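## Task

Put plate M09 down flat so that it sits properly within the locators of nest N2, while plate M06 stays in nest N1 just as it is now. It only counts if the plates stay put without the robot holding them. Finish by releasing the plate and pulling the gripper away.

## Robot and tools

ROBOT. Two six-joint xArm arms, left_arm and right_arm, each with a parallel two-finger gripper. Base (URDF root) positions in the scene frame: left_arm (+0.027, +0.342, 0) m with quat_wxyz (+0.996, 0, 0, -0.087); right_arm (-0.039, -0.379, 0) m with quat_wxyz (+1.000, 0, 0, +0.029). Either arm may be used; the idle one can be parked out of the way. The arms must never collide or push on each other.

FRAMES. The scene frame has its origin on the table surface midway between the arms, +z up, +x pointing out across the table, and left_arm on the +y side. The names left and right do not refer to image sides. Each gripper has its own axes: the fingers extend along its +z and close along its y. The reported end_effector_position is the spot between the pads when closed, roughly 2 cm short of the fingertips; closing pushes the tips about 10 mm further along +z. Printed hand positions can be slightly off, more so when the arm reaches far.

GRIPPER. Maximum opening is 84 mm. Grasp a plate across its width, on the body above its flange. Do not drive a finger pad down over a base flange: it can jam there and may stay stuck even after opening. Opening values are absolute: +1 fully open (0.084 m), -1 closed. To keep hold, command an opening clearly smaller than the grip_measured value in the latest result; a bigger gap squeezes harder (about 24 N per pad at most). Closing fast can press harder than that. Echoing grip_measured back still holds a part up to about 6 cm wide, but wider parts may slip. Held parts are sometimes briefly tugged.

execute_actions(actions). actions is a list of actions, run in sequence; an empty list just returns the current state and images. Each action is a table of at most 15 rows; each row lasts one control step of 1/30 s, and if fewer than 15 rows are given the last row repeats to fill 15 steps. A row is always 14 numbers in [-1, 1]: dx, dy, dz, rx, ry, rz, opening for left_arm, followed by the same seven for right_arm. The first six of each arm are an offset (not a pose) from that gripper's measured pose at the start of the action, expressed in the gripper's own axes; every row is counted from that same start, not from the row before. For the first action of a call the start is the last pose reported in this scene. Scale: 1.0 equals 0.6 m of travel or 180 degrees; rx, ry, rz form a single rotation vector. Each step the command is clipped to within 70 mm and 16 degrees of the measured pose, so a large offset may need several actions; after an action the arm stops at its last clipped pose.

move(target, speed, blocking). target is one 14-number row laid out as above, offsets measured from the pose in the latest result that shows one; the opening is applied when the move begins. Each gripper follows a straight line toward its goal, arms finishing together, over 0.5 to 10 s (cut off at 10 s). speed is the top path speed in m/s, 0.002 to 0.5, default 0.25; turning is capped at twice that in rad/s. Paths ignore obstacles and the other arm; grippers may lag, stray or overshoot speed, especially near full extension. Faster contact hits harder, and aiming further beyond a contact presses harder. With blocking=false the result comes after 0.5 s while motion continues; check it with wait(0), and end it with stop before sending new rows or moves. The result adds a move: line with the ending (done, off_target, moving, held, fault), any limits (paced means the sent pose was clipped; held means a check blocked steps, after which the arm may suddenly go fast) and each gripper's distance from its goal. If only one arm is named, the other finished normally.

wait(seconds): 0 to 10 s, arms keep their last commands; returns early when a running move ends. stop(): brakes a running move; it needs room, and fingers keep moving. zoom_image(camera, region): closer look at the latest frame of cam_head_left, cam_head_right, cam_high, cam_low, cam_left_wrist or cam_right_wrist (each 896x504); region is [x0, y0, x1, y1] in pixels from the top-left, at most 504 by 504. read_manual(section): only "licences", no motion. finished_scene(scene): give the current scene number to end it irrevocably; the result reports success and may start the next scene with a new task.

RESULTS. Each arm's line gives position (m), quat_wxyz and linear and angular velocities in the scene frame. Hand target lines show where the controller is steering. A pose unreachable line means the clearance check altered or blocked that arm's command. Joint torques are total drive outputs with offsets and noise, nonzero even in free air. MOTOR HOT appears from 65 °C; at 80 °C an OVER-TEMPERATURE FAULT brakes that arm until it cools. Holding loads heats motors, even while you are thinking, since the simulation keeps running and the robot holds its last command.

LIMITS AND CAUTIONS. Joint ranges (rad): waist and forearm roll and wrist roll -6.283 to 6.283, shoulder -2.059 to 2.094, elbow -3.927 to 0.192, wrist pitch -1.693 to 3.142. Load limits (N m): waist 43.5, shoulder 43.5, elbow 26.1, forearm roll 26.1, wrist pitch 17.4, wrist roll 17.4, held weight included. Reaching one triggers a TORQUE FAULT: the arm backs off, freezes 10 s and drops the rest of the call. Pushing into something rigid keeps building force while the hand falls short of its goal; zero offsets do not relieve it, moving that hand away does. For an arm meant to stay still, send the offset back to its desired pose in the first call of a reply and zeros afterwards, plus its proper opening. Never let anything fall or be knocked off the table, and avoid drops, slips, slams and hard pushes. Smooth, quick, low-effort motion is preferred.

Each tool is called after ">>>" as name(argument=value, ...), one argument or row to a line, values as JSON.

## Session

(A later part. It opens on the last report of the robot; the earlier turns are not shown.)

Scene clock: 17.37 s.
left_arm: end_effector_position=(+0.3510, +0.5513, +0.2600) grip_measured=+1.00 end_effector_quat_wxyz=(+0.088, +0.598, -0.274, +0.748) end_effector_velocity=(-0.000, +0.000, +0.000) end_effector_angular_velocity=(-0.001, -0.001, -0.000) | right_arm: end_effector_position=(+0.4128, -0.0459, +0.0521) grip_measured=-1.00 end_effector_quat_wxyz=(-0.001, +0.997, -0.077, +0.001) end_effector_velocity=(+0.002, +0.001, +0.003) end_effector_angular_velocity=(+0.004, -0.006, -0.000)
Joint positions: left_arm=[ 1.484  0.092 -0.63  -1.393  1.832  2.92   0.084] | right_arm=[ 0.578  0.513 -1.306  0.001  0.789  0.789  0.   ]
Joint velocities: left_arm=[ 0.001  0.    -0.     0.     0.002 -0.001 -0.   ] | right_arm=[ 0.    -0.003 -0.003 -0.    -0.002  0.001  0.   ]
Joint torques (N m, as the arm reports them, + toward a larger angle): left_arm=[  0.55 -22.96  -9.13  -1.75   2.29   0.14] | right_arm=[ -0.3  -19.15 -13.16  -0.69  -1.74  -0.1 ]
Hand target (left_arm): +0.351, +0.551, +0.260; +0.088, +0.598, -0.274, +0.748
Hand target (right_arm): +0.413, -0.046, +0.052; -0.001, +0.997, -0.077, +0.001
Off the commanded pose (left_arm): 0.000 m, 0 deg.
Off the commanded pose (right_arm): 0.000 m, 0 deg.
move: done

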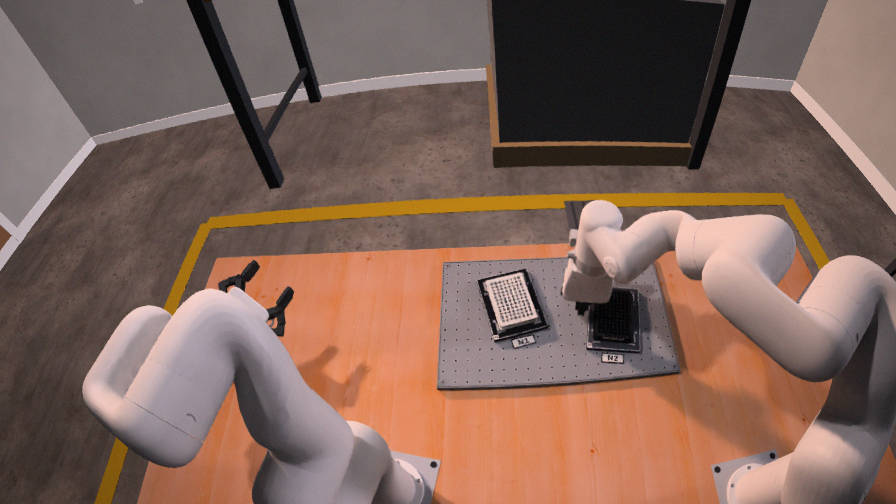

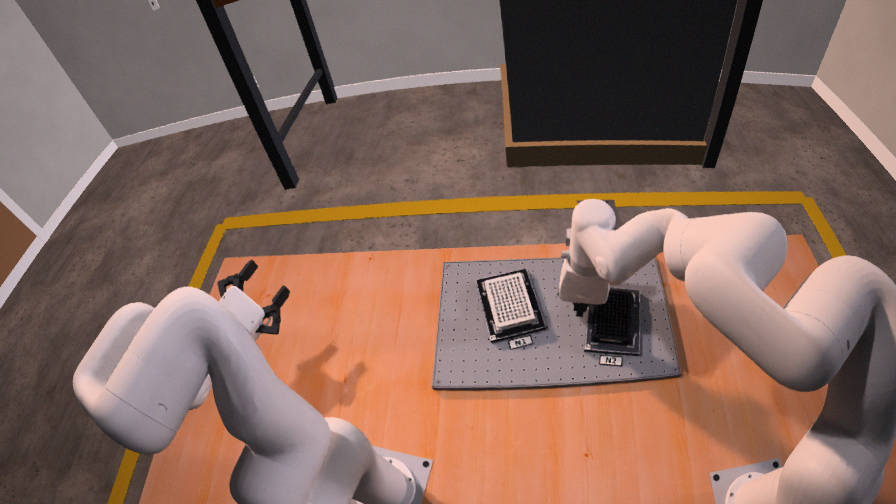

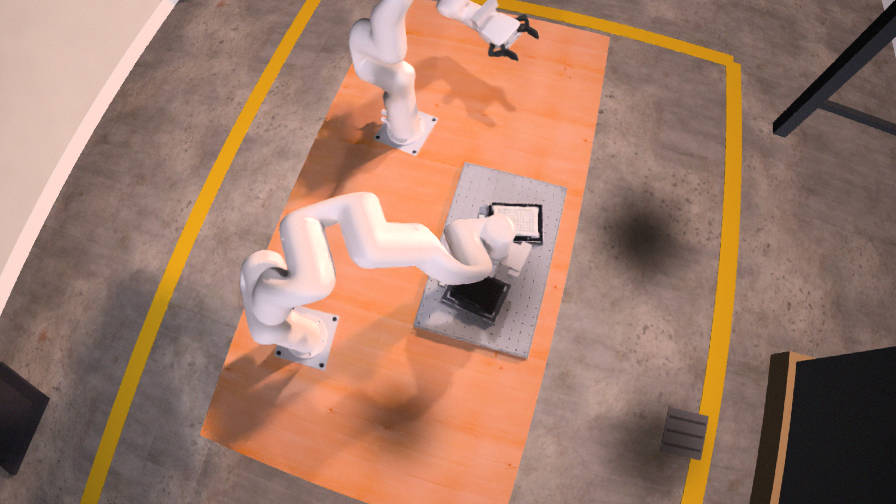

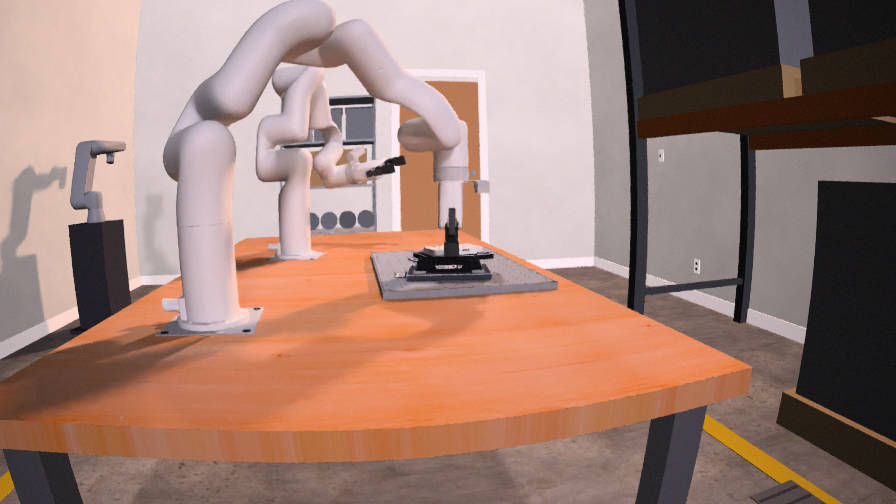

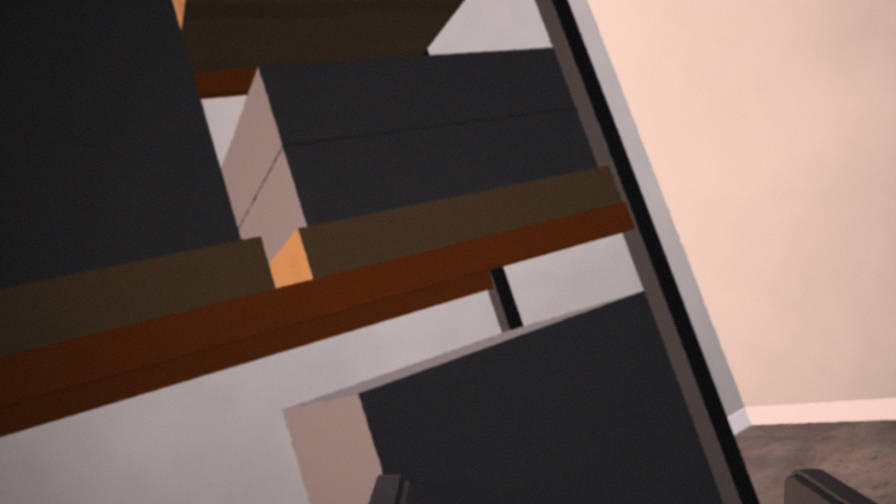

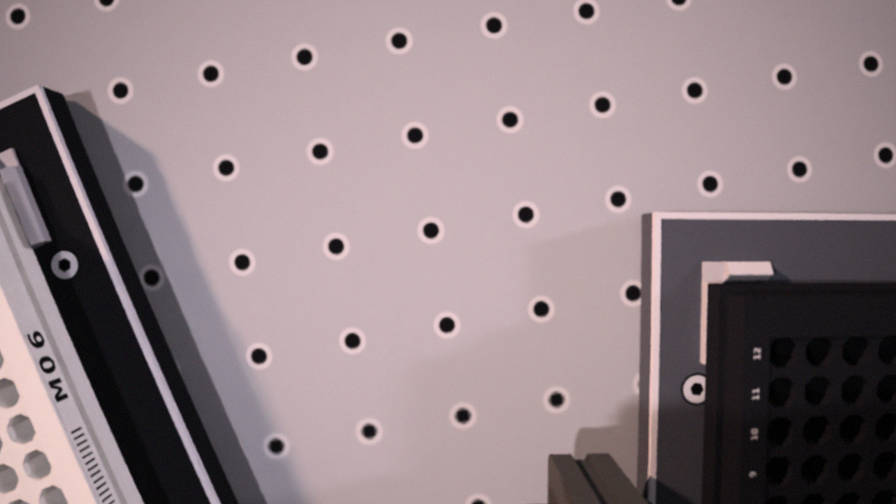

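>>> move(
  target=[0,0,0,0,0,0,1,0,0,-0.008,0,0,0,-1],
  speed=0.03,
)

>>> move(
  target=[0,0,0,0,0,0,1,0,0.033,0,0,0,0,-1],
  speed=0.01,
)

>>> zoom_image(
  camera="cam_head_left",
  region=[540,230,700,390],
)

Scene clock: 27.37 s.
left_arm: end_effector_position=(+0.3510, +0.5513, +0.2600) grip_measured=+1.00 end_effector_quat_wxyz=(+0.088, +0.598, -0.274, +0.748) end_effector_velocity=(+0.000, +0.001, +0.000) end_effector_angular_velocity=(+0.001, -0.000, +0.003) | right_arm: end_effector_position=(+0.4128, -0.0459, +0.0569) grip_measured=-1.00 end_effector_quat_wxyz=(-0.001, +0.997, -0.077, +0.001) end_effector_velocity=(-0.002, -0.000, -0.002) end_effector_angular_velocity=(-0.003, +0.004, +0.001)
Joint positions: left_arm=[ 1.484  0.092 -0.63  -1.393  1.832  2.92   0.084] | right_arm=[ 0.578  0.504 -1.307  0.001  0.8    0.789  0.   ]
Joint velocities: left_arm=[ 0.    -0.001  0.    -0.002 -0.001  0.     0.   ] | right_arm=[ 0.001  0.001  0.002  0.     0.002 -0.     0.   ]
Joint torques (N m, as the arm reports them, + toward a larger angle): left_arm=[  0.7  -22.72  -8.92  -1.76   2.13   0.19] | right_arm=[ -0.16 -18.75 -13.3   -0.91  -2.11   0.11]
Hand target (left_arm): +0.351, +0.551, +0.260; +0.088, +0.598, -0.274, +0.748
Hand target (right_arm): +0.413, -0.046, +0.057; -0.001, +0.997, -0.077, +0.001
Off the commanded pose (left_arm): 0.000 m, 0 deg.
Off the commanded pose (right_arm): 0.000 m, 0 deg.
move: done

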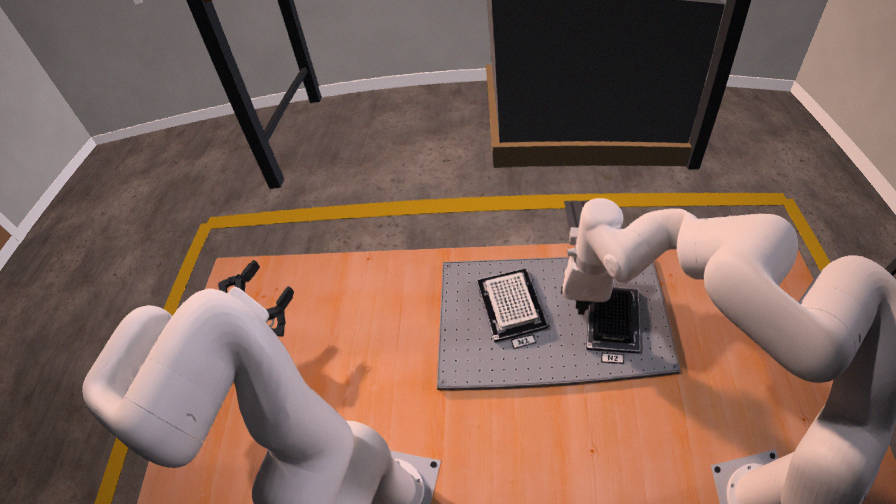

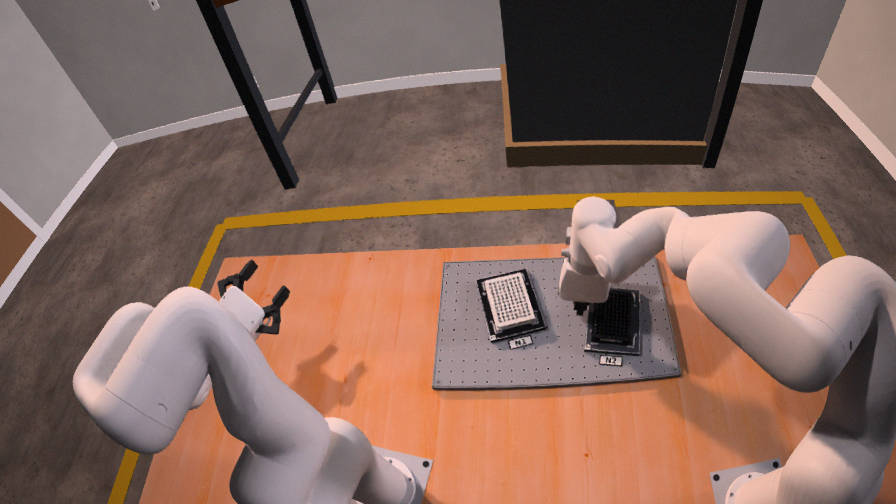

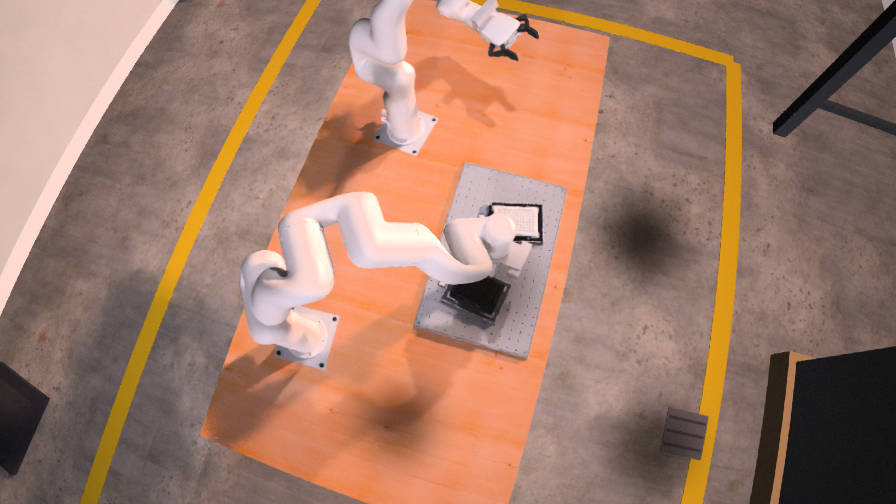

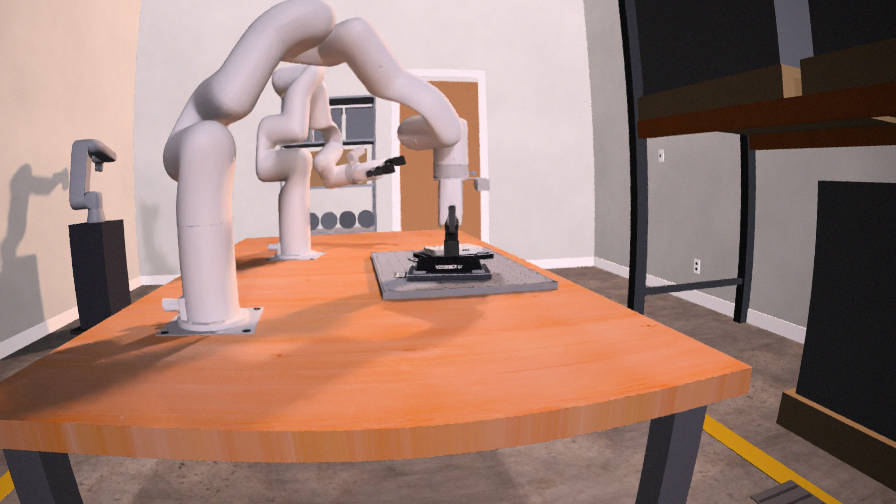

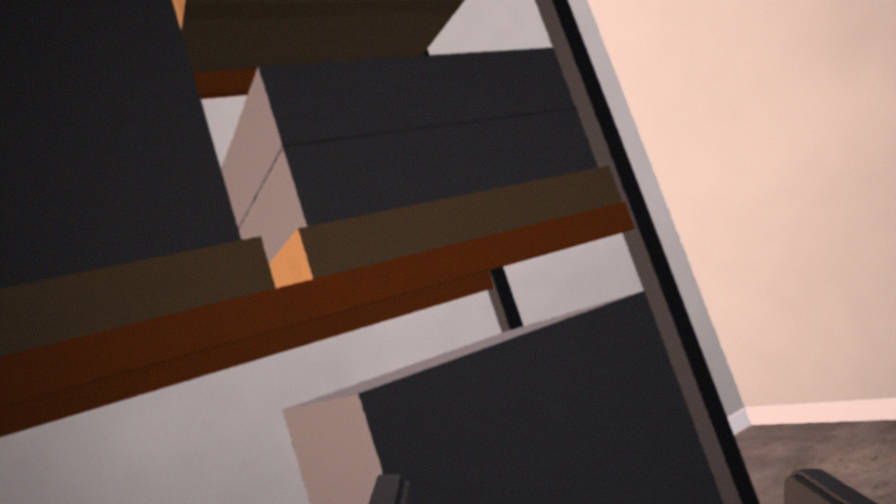

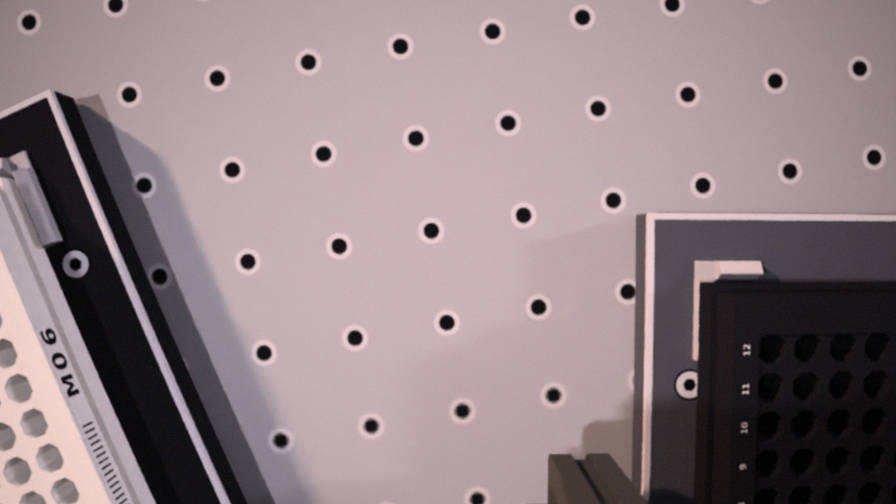

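Scene clock: 29.57 s.
left_arm: end_effector_position=(+0.3510, +0.5513, +0.2600) grip_measured=+1.00 end_effector_quat_wxyz=(+0.088, +0.598, -0.274, +0.748) end_effector_velocity=(+0.000, -0.000, -0.000) end_effector_angular_velocity=(+0.001, +0.000, +0.002) | right_arm: end_effector_position=(+0.4098, -0.0655, +0.0568) grip_measured=-1.00 end_effector_quat_wxyz=(-0.001, +0.997, -0.077, +0.001) end_effector_velocity=(-0.000, -0.000, -0.000) end_effector_angular_velocity=(-0.000, +0.000, +0.000)
Joint positions: left_arm=[ 1.484  0.092 -0.63  -1.393  1.832  2.92   0.084] | right_arm=[ 0.552  0.464 -1.242  0.001  0.775  0.763  0.   ]
Joint velocities: left_arm=[-0.    -0.001  0.001 -0.001 -0.002  0.001  0.   ] | right_arm=[ 0.    -0.     0.001  0.    -0.001 -0.     0.   ]
Joint torques (N m, as the arm reports them, + toward a larger angle): left_arm=[  1.05 -23.23  -8.93  -1.9    2.19   0.26] | right_arm=[  0.03 -18.12 -13.13  -0.78  -1.89   0.1 ]
Hand target (left_arm): +0.351, +0.551, +0.260; +0.088, +0.598, -0.274, +0.748
Hand target (right_arm): +0.410, -0.066, +0.057; -0.001, +0.997, -0.077, +0.001
Off the commanded pose (left_arm): 0.000 m, 0 deg.
Off the commanded pose (right_arm): 0.000 m, 0 deg.
move: done

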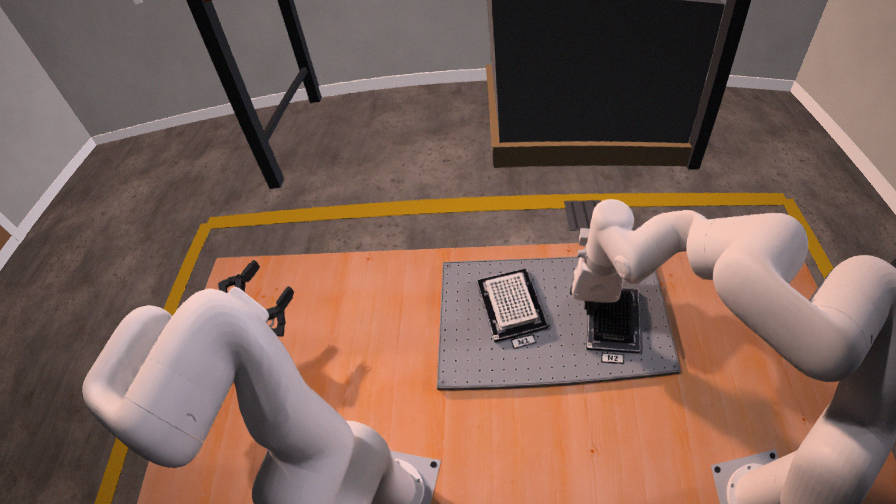

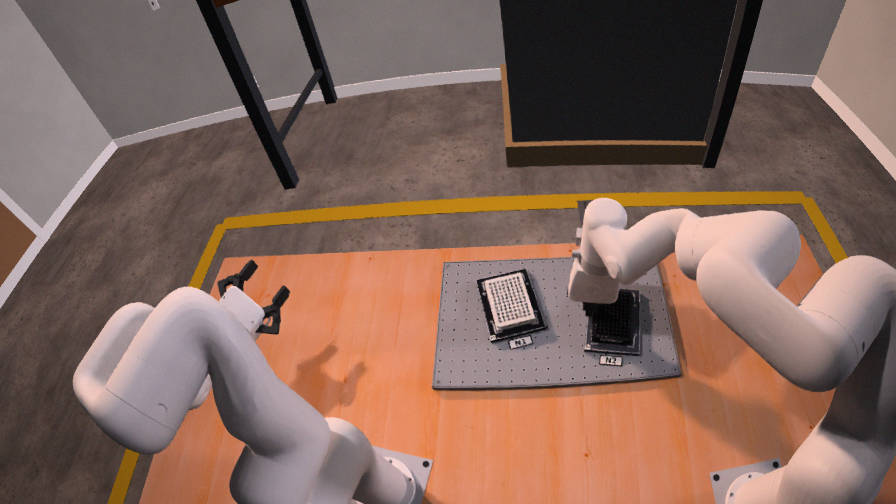

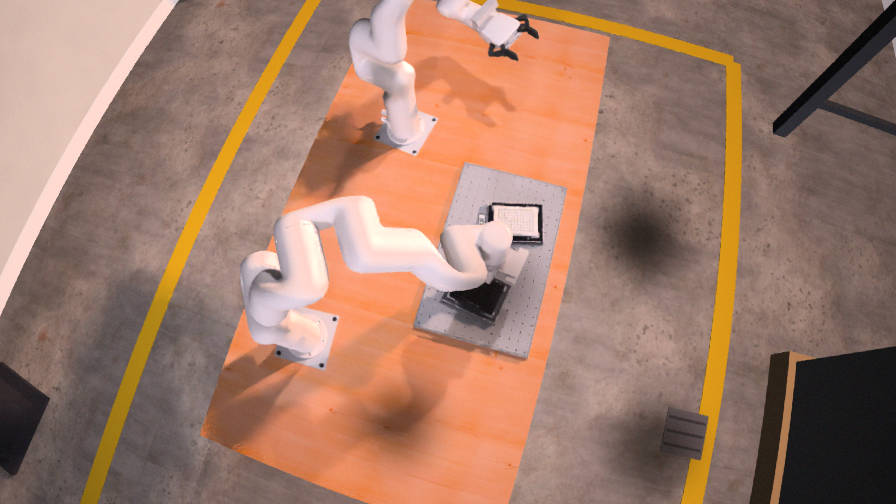

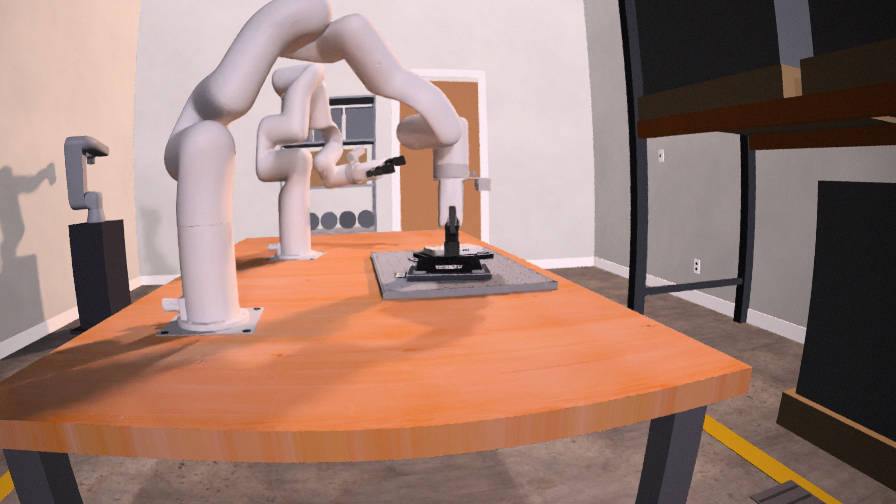

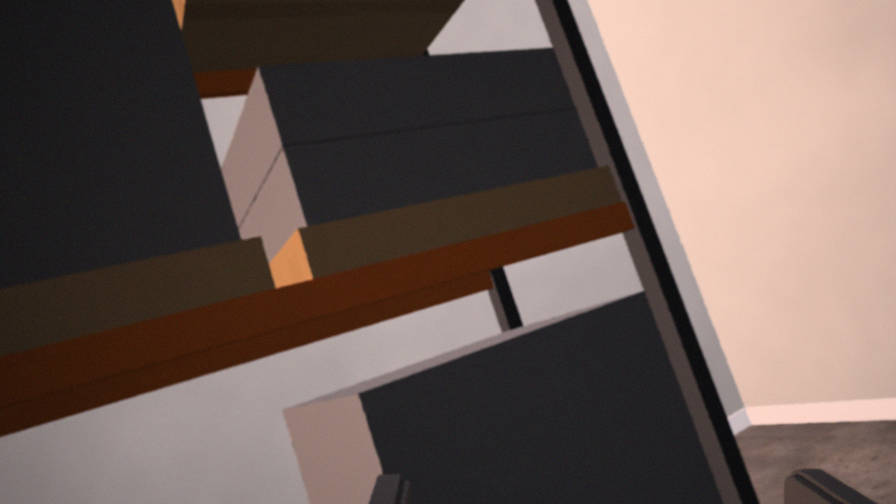

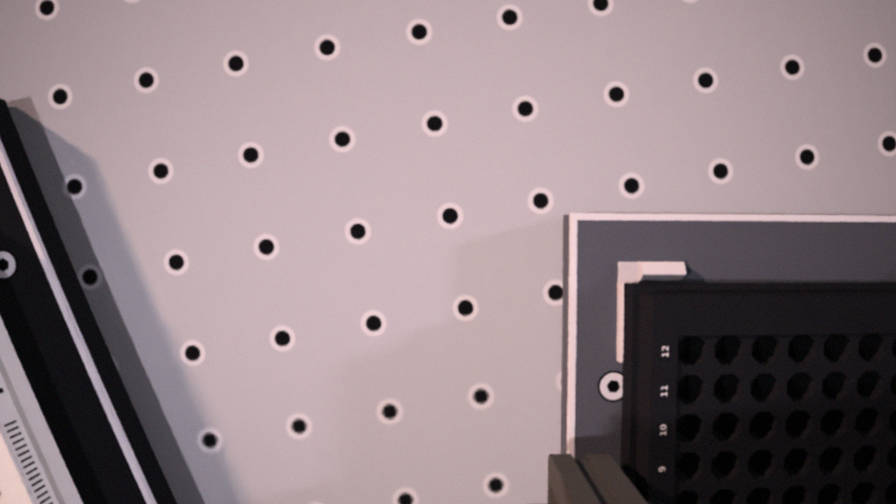

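Region (540, 230, 700, 390) of cam_head_left's 896x504 image, scaled by 3.150, with more detail than that image has.

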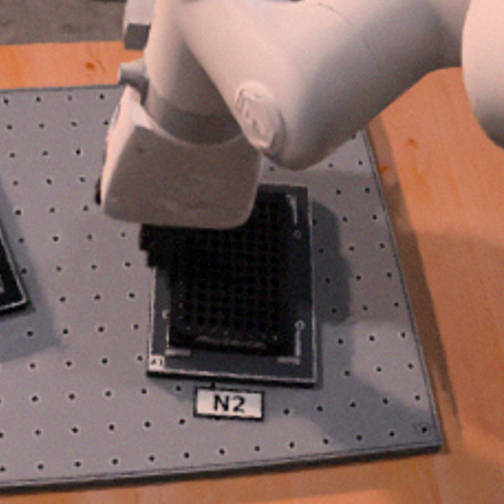

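>>> move(
  target=[0,0,0,0,0,0,1,0,0.013,0,0,0,0,-1],
  speed=0.01,
)

Scene clock: 34.13 s.
left_arm: end_effector_position=(+0.3510, +0.5513, +0.2600) grip_measured=+1.00 end_effector_quat_wxyz=(+0.088, +0.598, -0.274, +0.748) end_effector_velocity=(-0.000, -0.000, -0.001) end_effector_angular_velocity=(-0.002, +0.001, +0.000) | right_arm: end_effector_position=(+0.4086, -0.0732, +0.0568) grip_measured=-1.00 end_effector_quat_wxyz=(-0.001, +0.997, -0.077, +0.001) end_effector_velocity=(-0.000, +0.000, +0.000) end_effector_angular_velocity=(+0.001, -0.000, +0.002)
Joint positions: left_arm=[ 1.484  0.092 -0.63  -1.393  1.832  2.92   0.084] | right_arm=[ 0.542  0.448 -1.217  0.001  0.766  0.753  0.   ]
Joint velocities: left_arm=[ 0.     0.001  0.002 -0.    -0.    -0.    -0.   ] | right_arm=[ 0.001 -0.001  0.001  0.    -0.001 -0.002  0.   ]
Joint torques (N m, as the arm reports them, + toward a larger angle): left_arm=[  1.25 -23.13  -8.99  -2.02   2.     0.1 ] | right_arm=[ -0.44 -18.42 -13.21  -0.99  -1.91   0.02]
Hand target (left_arm): +0.351, +0.551, +0.260; +0.088, +0.598, -0.274, +0.748
Hand target (right_arm): +0.409, -0.073, +0.057; -0.001, +0.997, -0.077, +0.001
Off the commanded pose (left_arm): 0.000 m, 0 deg.
Off the commanded pose (right_arm): 0.000 m, 0 deg.
move: done

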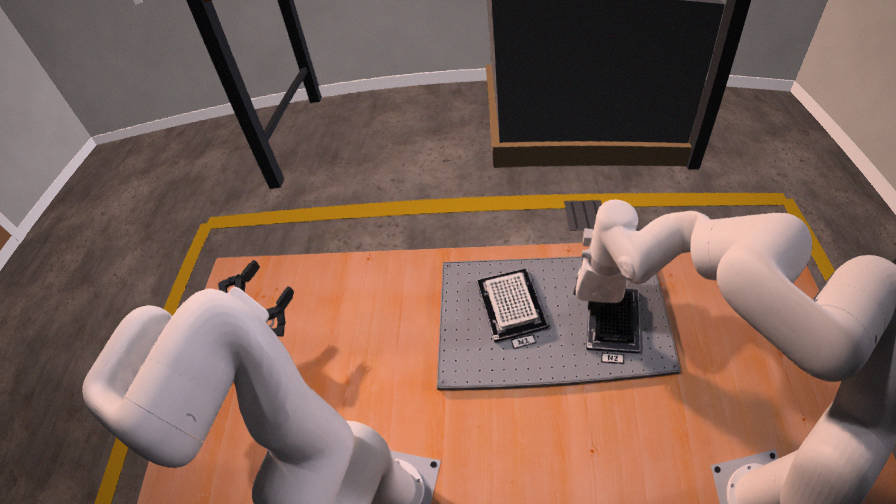

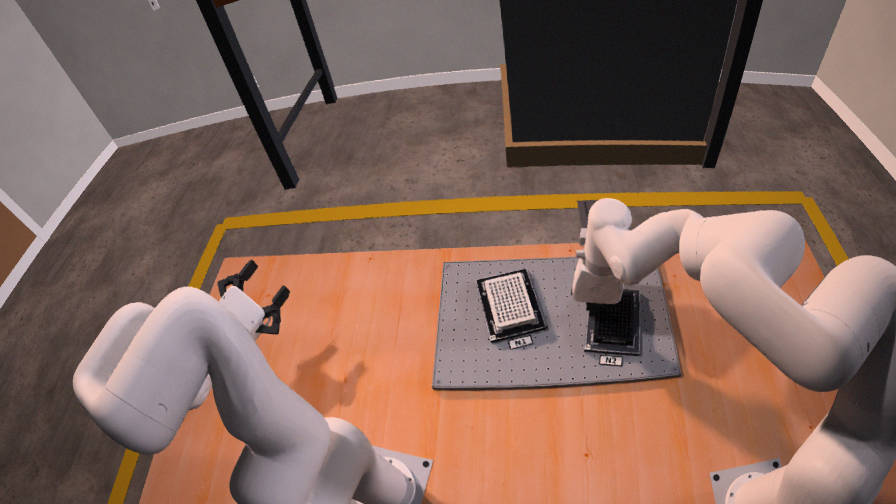

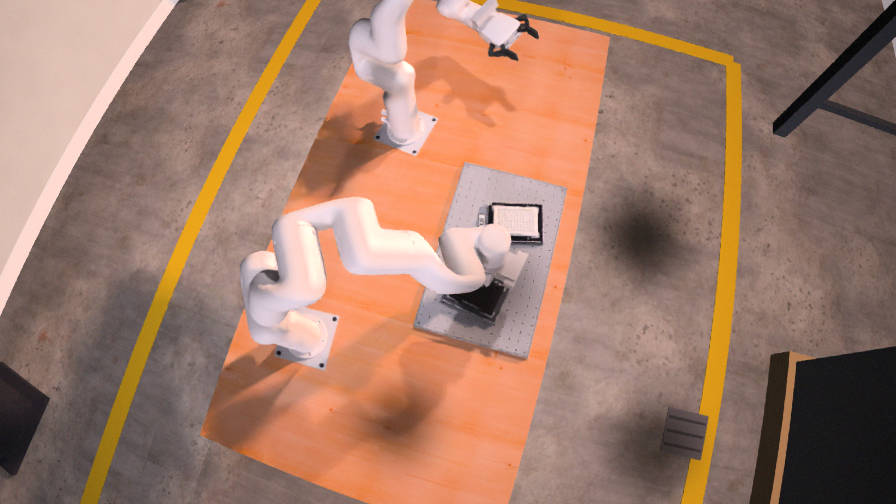

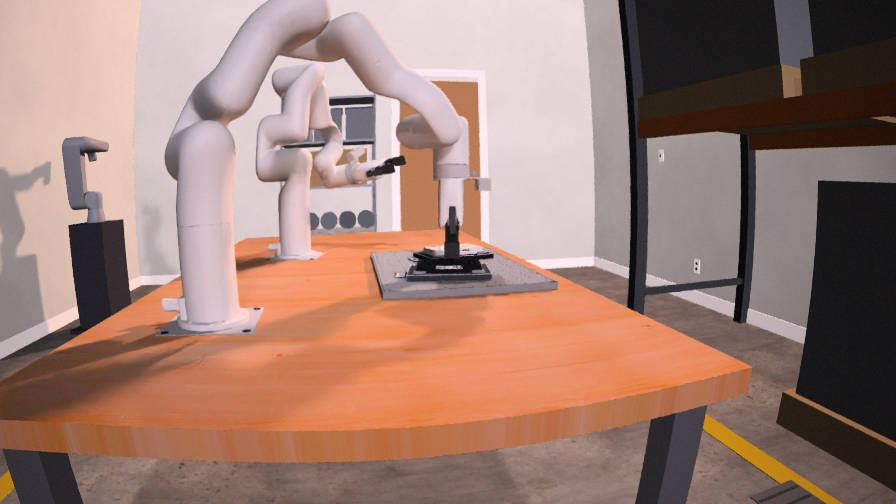

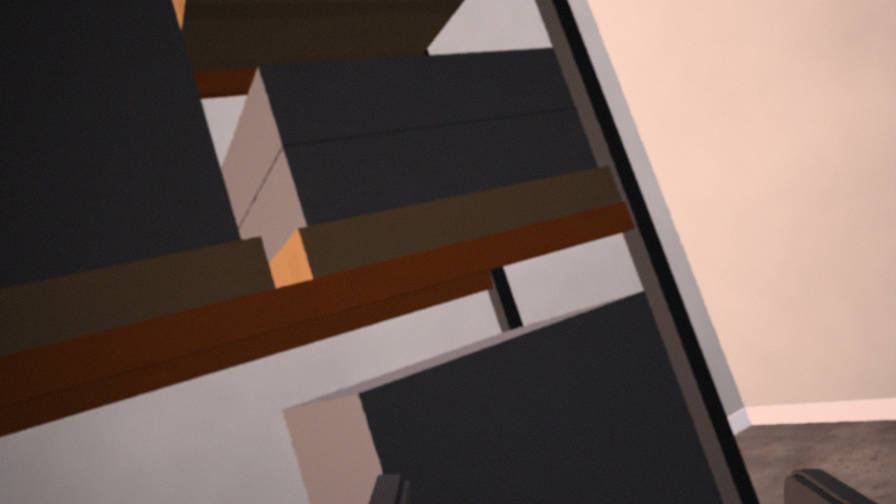

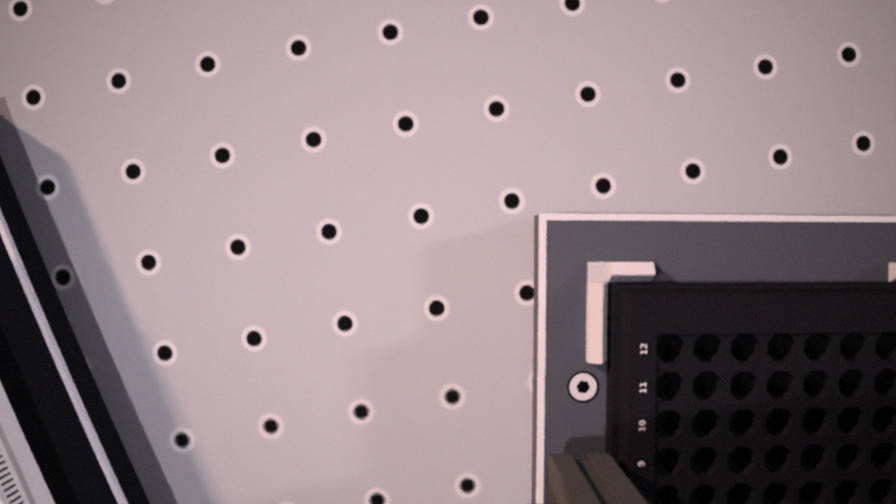

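>>> move(
  target=[0,0,0,0,0,0,1,-0.1,0.08,-0.25,0,0,0,-1],
  speed=0.15,
)

>>> zoom_image(
  camera="cam_right_wrist",
  region=[250,60,690,500],
)

>>> zoom_image(
  camera="cam_low",
  region=[380,225,520,295],
)

Scene clock: 39.20 s.
left_arm: end_effector_position=(+0.3510, +0.5513, +0.2600) grip_measured=+1.00 end_effector_quat_wxyz=(+0.088, +0.598, -0.274, +0.748) end_effector_velocity=(-0.000, -0.001, -0.000) end_effector_angular_velocity=(+0.001, -0.000, -0.003) | right_arm: end_effector_position=(+0.3418, -0.1120, +0.2061) grip_measured=-1.00 end_effector_quat_wxyz=(-0.001, +0.997, -0.078, +0.001) end_effector_velocity=(+0.002, +0.001, +0.005) end_effector_angular_velocity=(+0.007, -0.010, -0.002)
Joint positions: left_arm=[ 1.484  0.092 -0.63  -1.393  1.832  2.92   0.084] | right_arm=[ 0.554 -0.011 -1.065  0.001  1.074  0.766  0.   ]
Joint velocities: left_arm=[-0.001 -0.001  0.001  0.003  0.001  0.002 -0.   ] | right_arm=[-0.    -0.006 -0.006  0.    -0.     0.002  0.   ]
Joint torques (N m, as the arm reports them, + toward a larger angle): left_arm=[  0.55 -23.22  -9.02  -1.98   1.99   0.06] | right_arm=[ -0.33 -13.11 -14.74  -0.92  -1.95   0.17]
Hand target (left_arm): +0.351, +0.551, +0.260; +0.088, +0.598, -0.274, +0.748
Hand target (right_arm): +0.342, -0.112, +0.207; -0.001, +0.997, -0.078, +0.001
Off the commanded pose (left_arm): 0.000 m, 0 deg.
Off the commanded pose (right_arm): 0.001 m, 0 deg.
move: done

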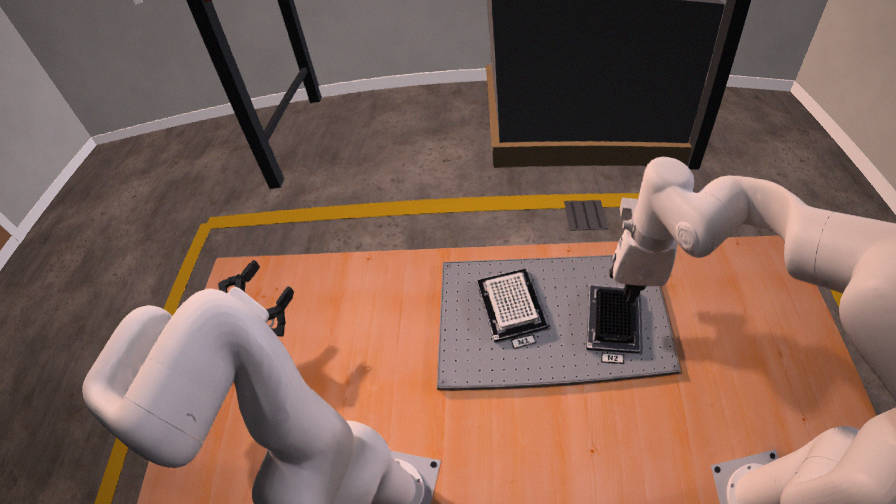

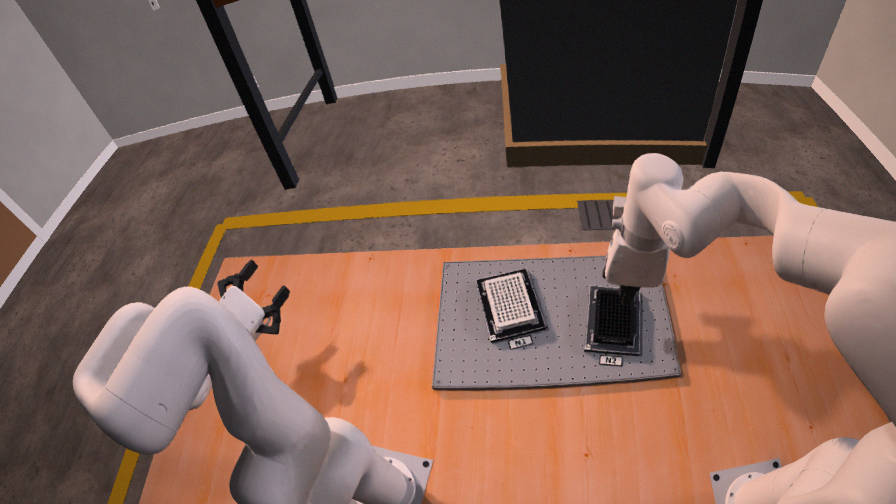

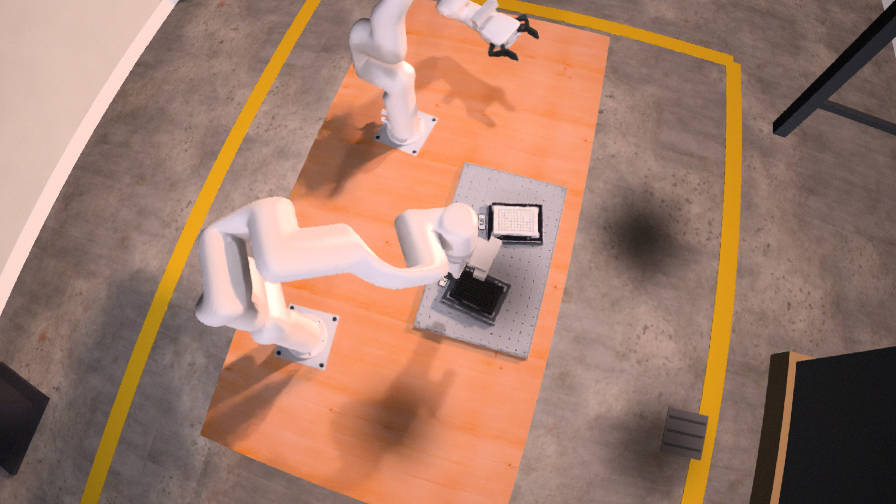

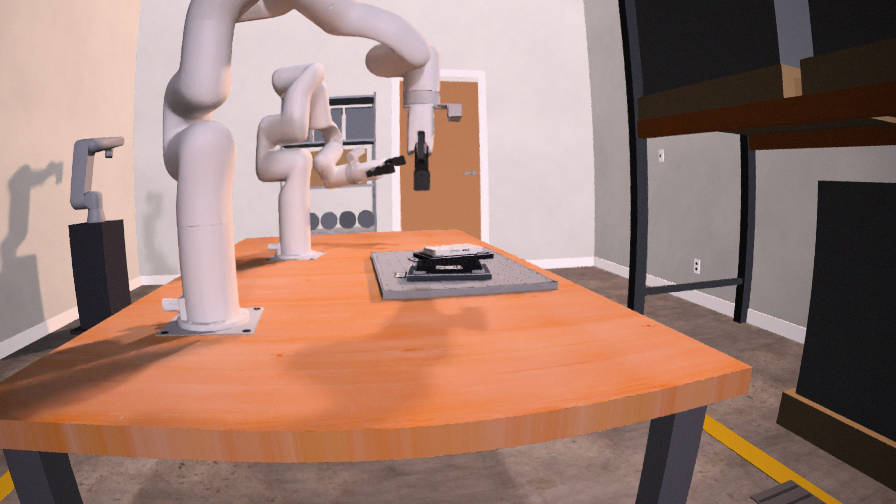

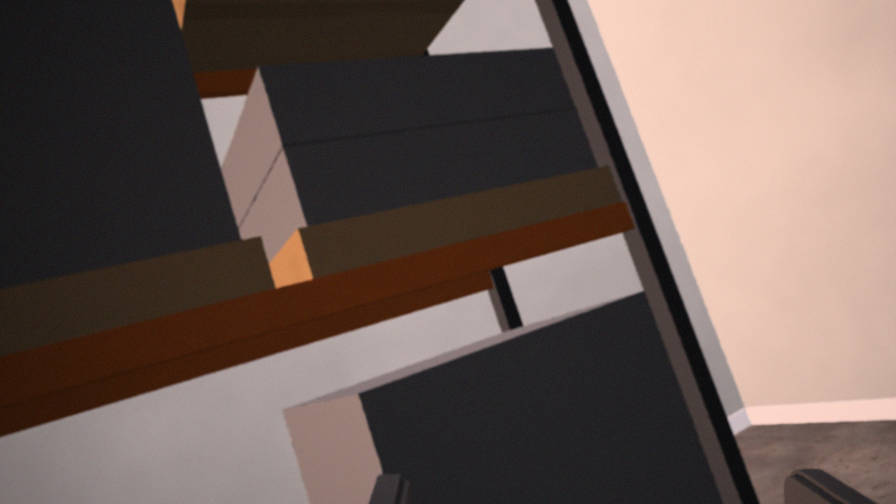

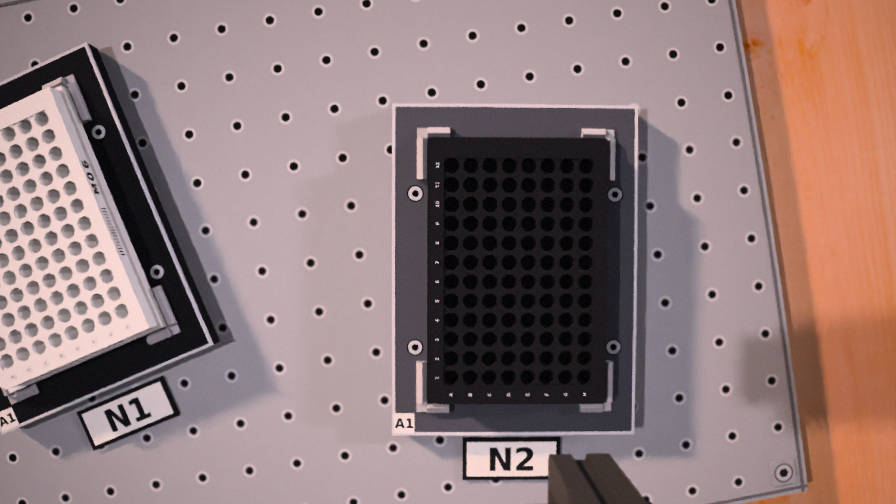

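Region (250, 60, 690, 500) of cam_right_wrist's 896x504 image, scaled by 1.145, with more detail than that image has.

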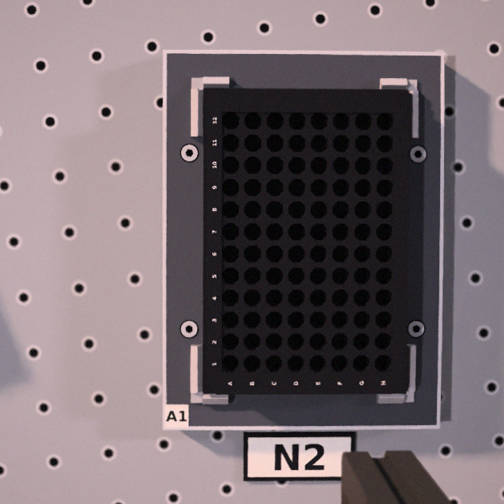

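Region (380, 225, 520, 295) of cam_low's 896x504 image, scaled by 3.600, with more detail than that image has.

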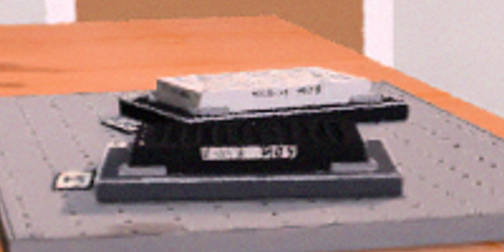

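>>> finished_scene(
  scene=2,
)

The scene is finished: the task was done.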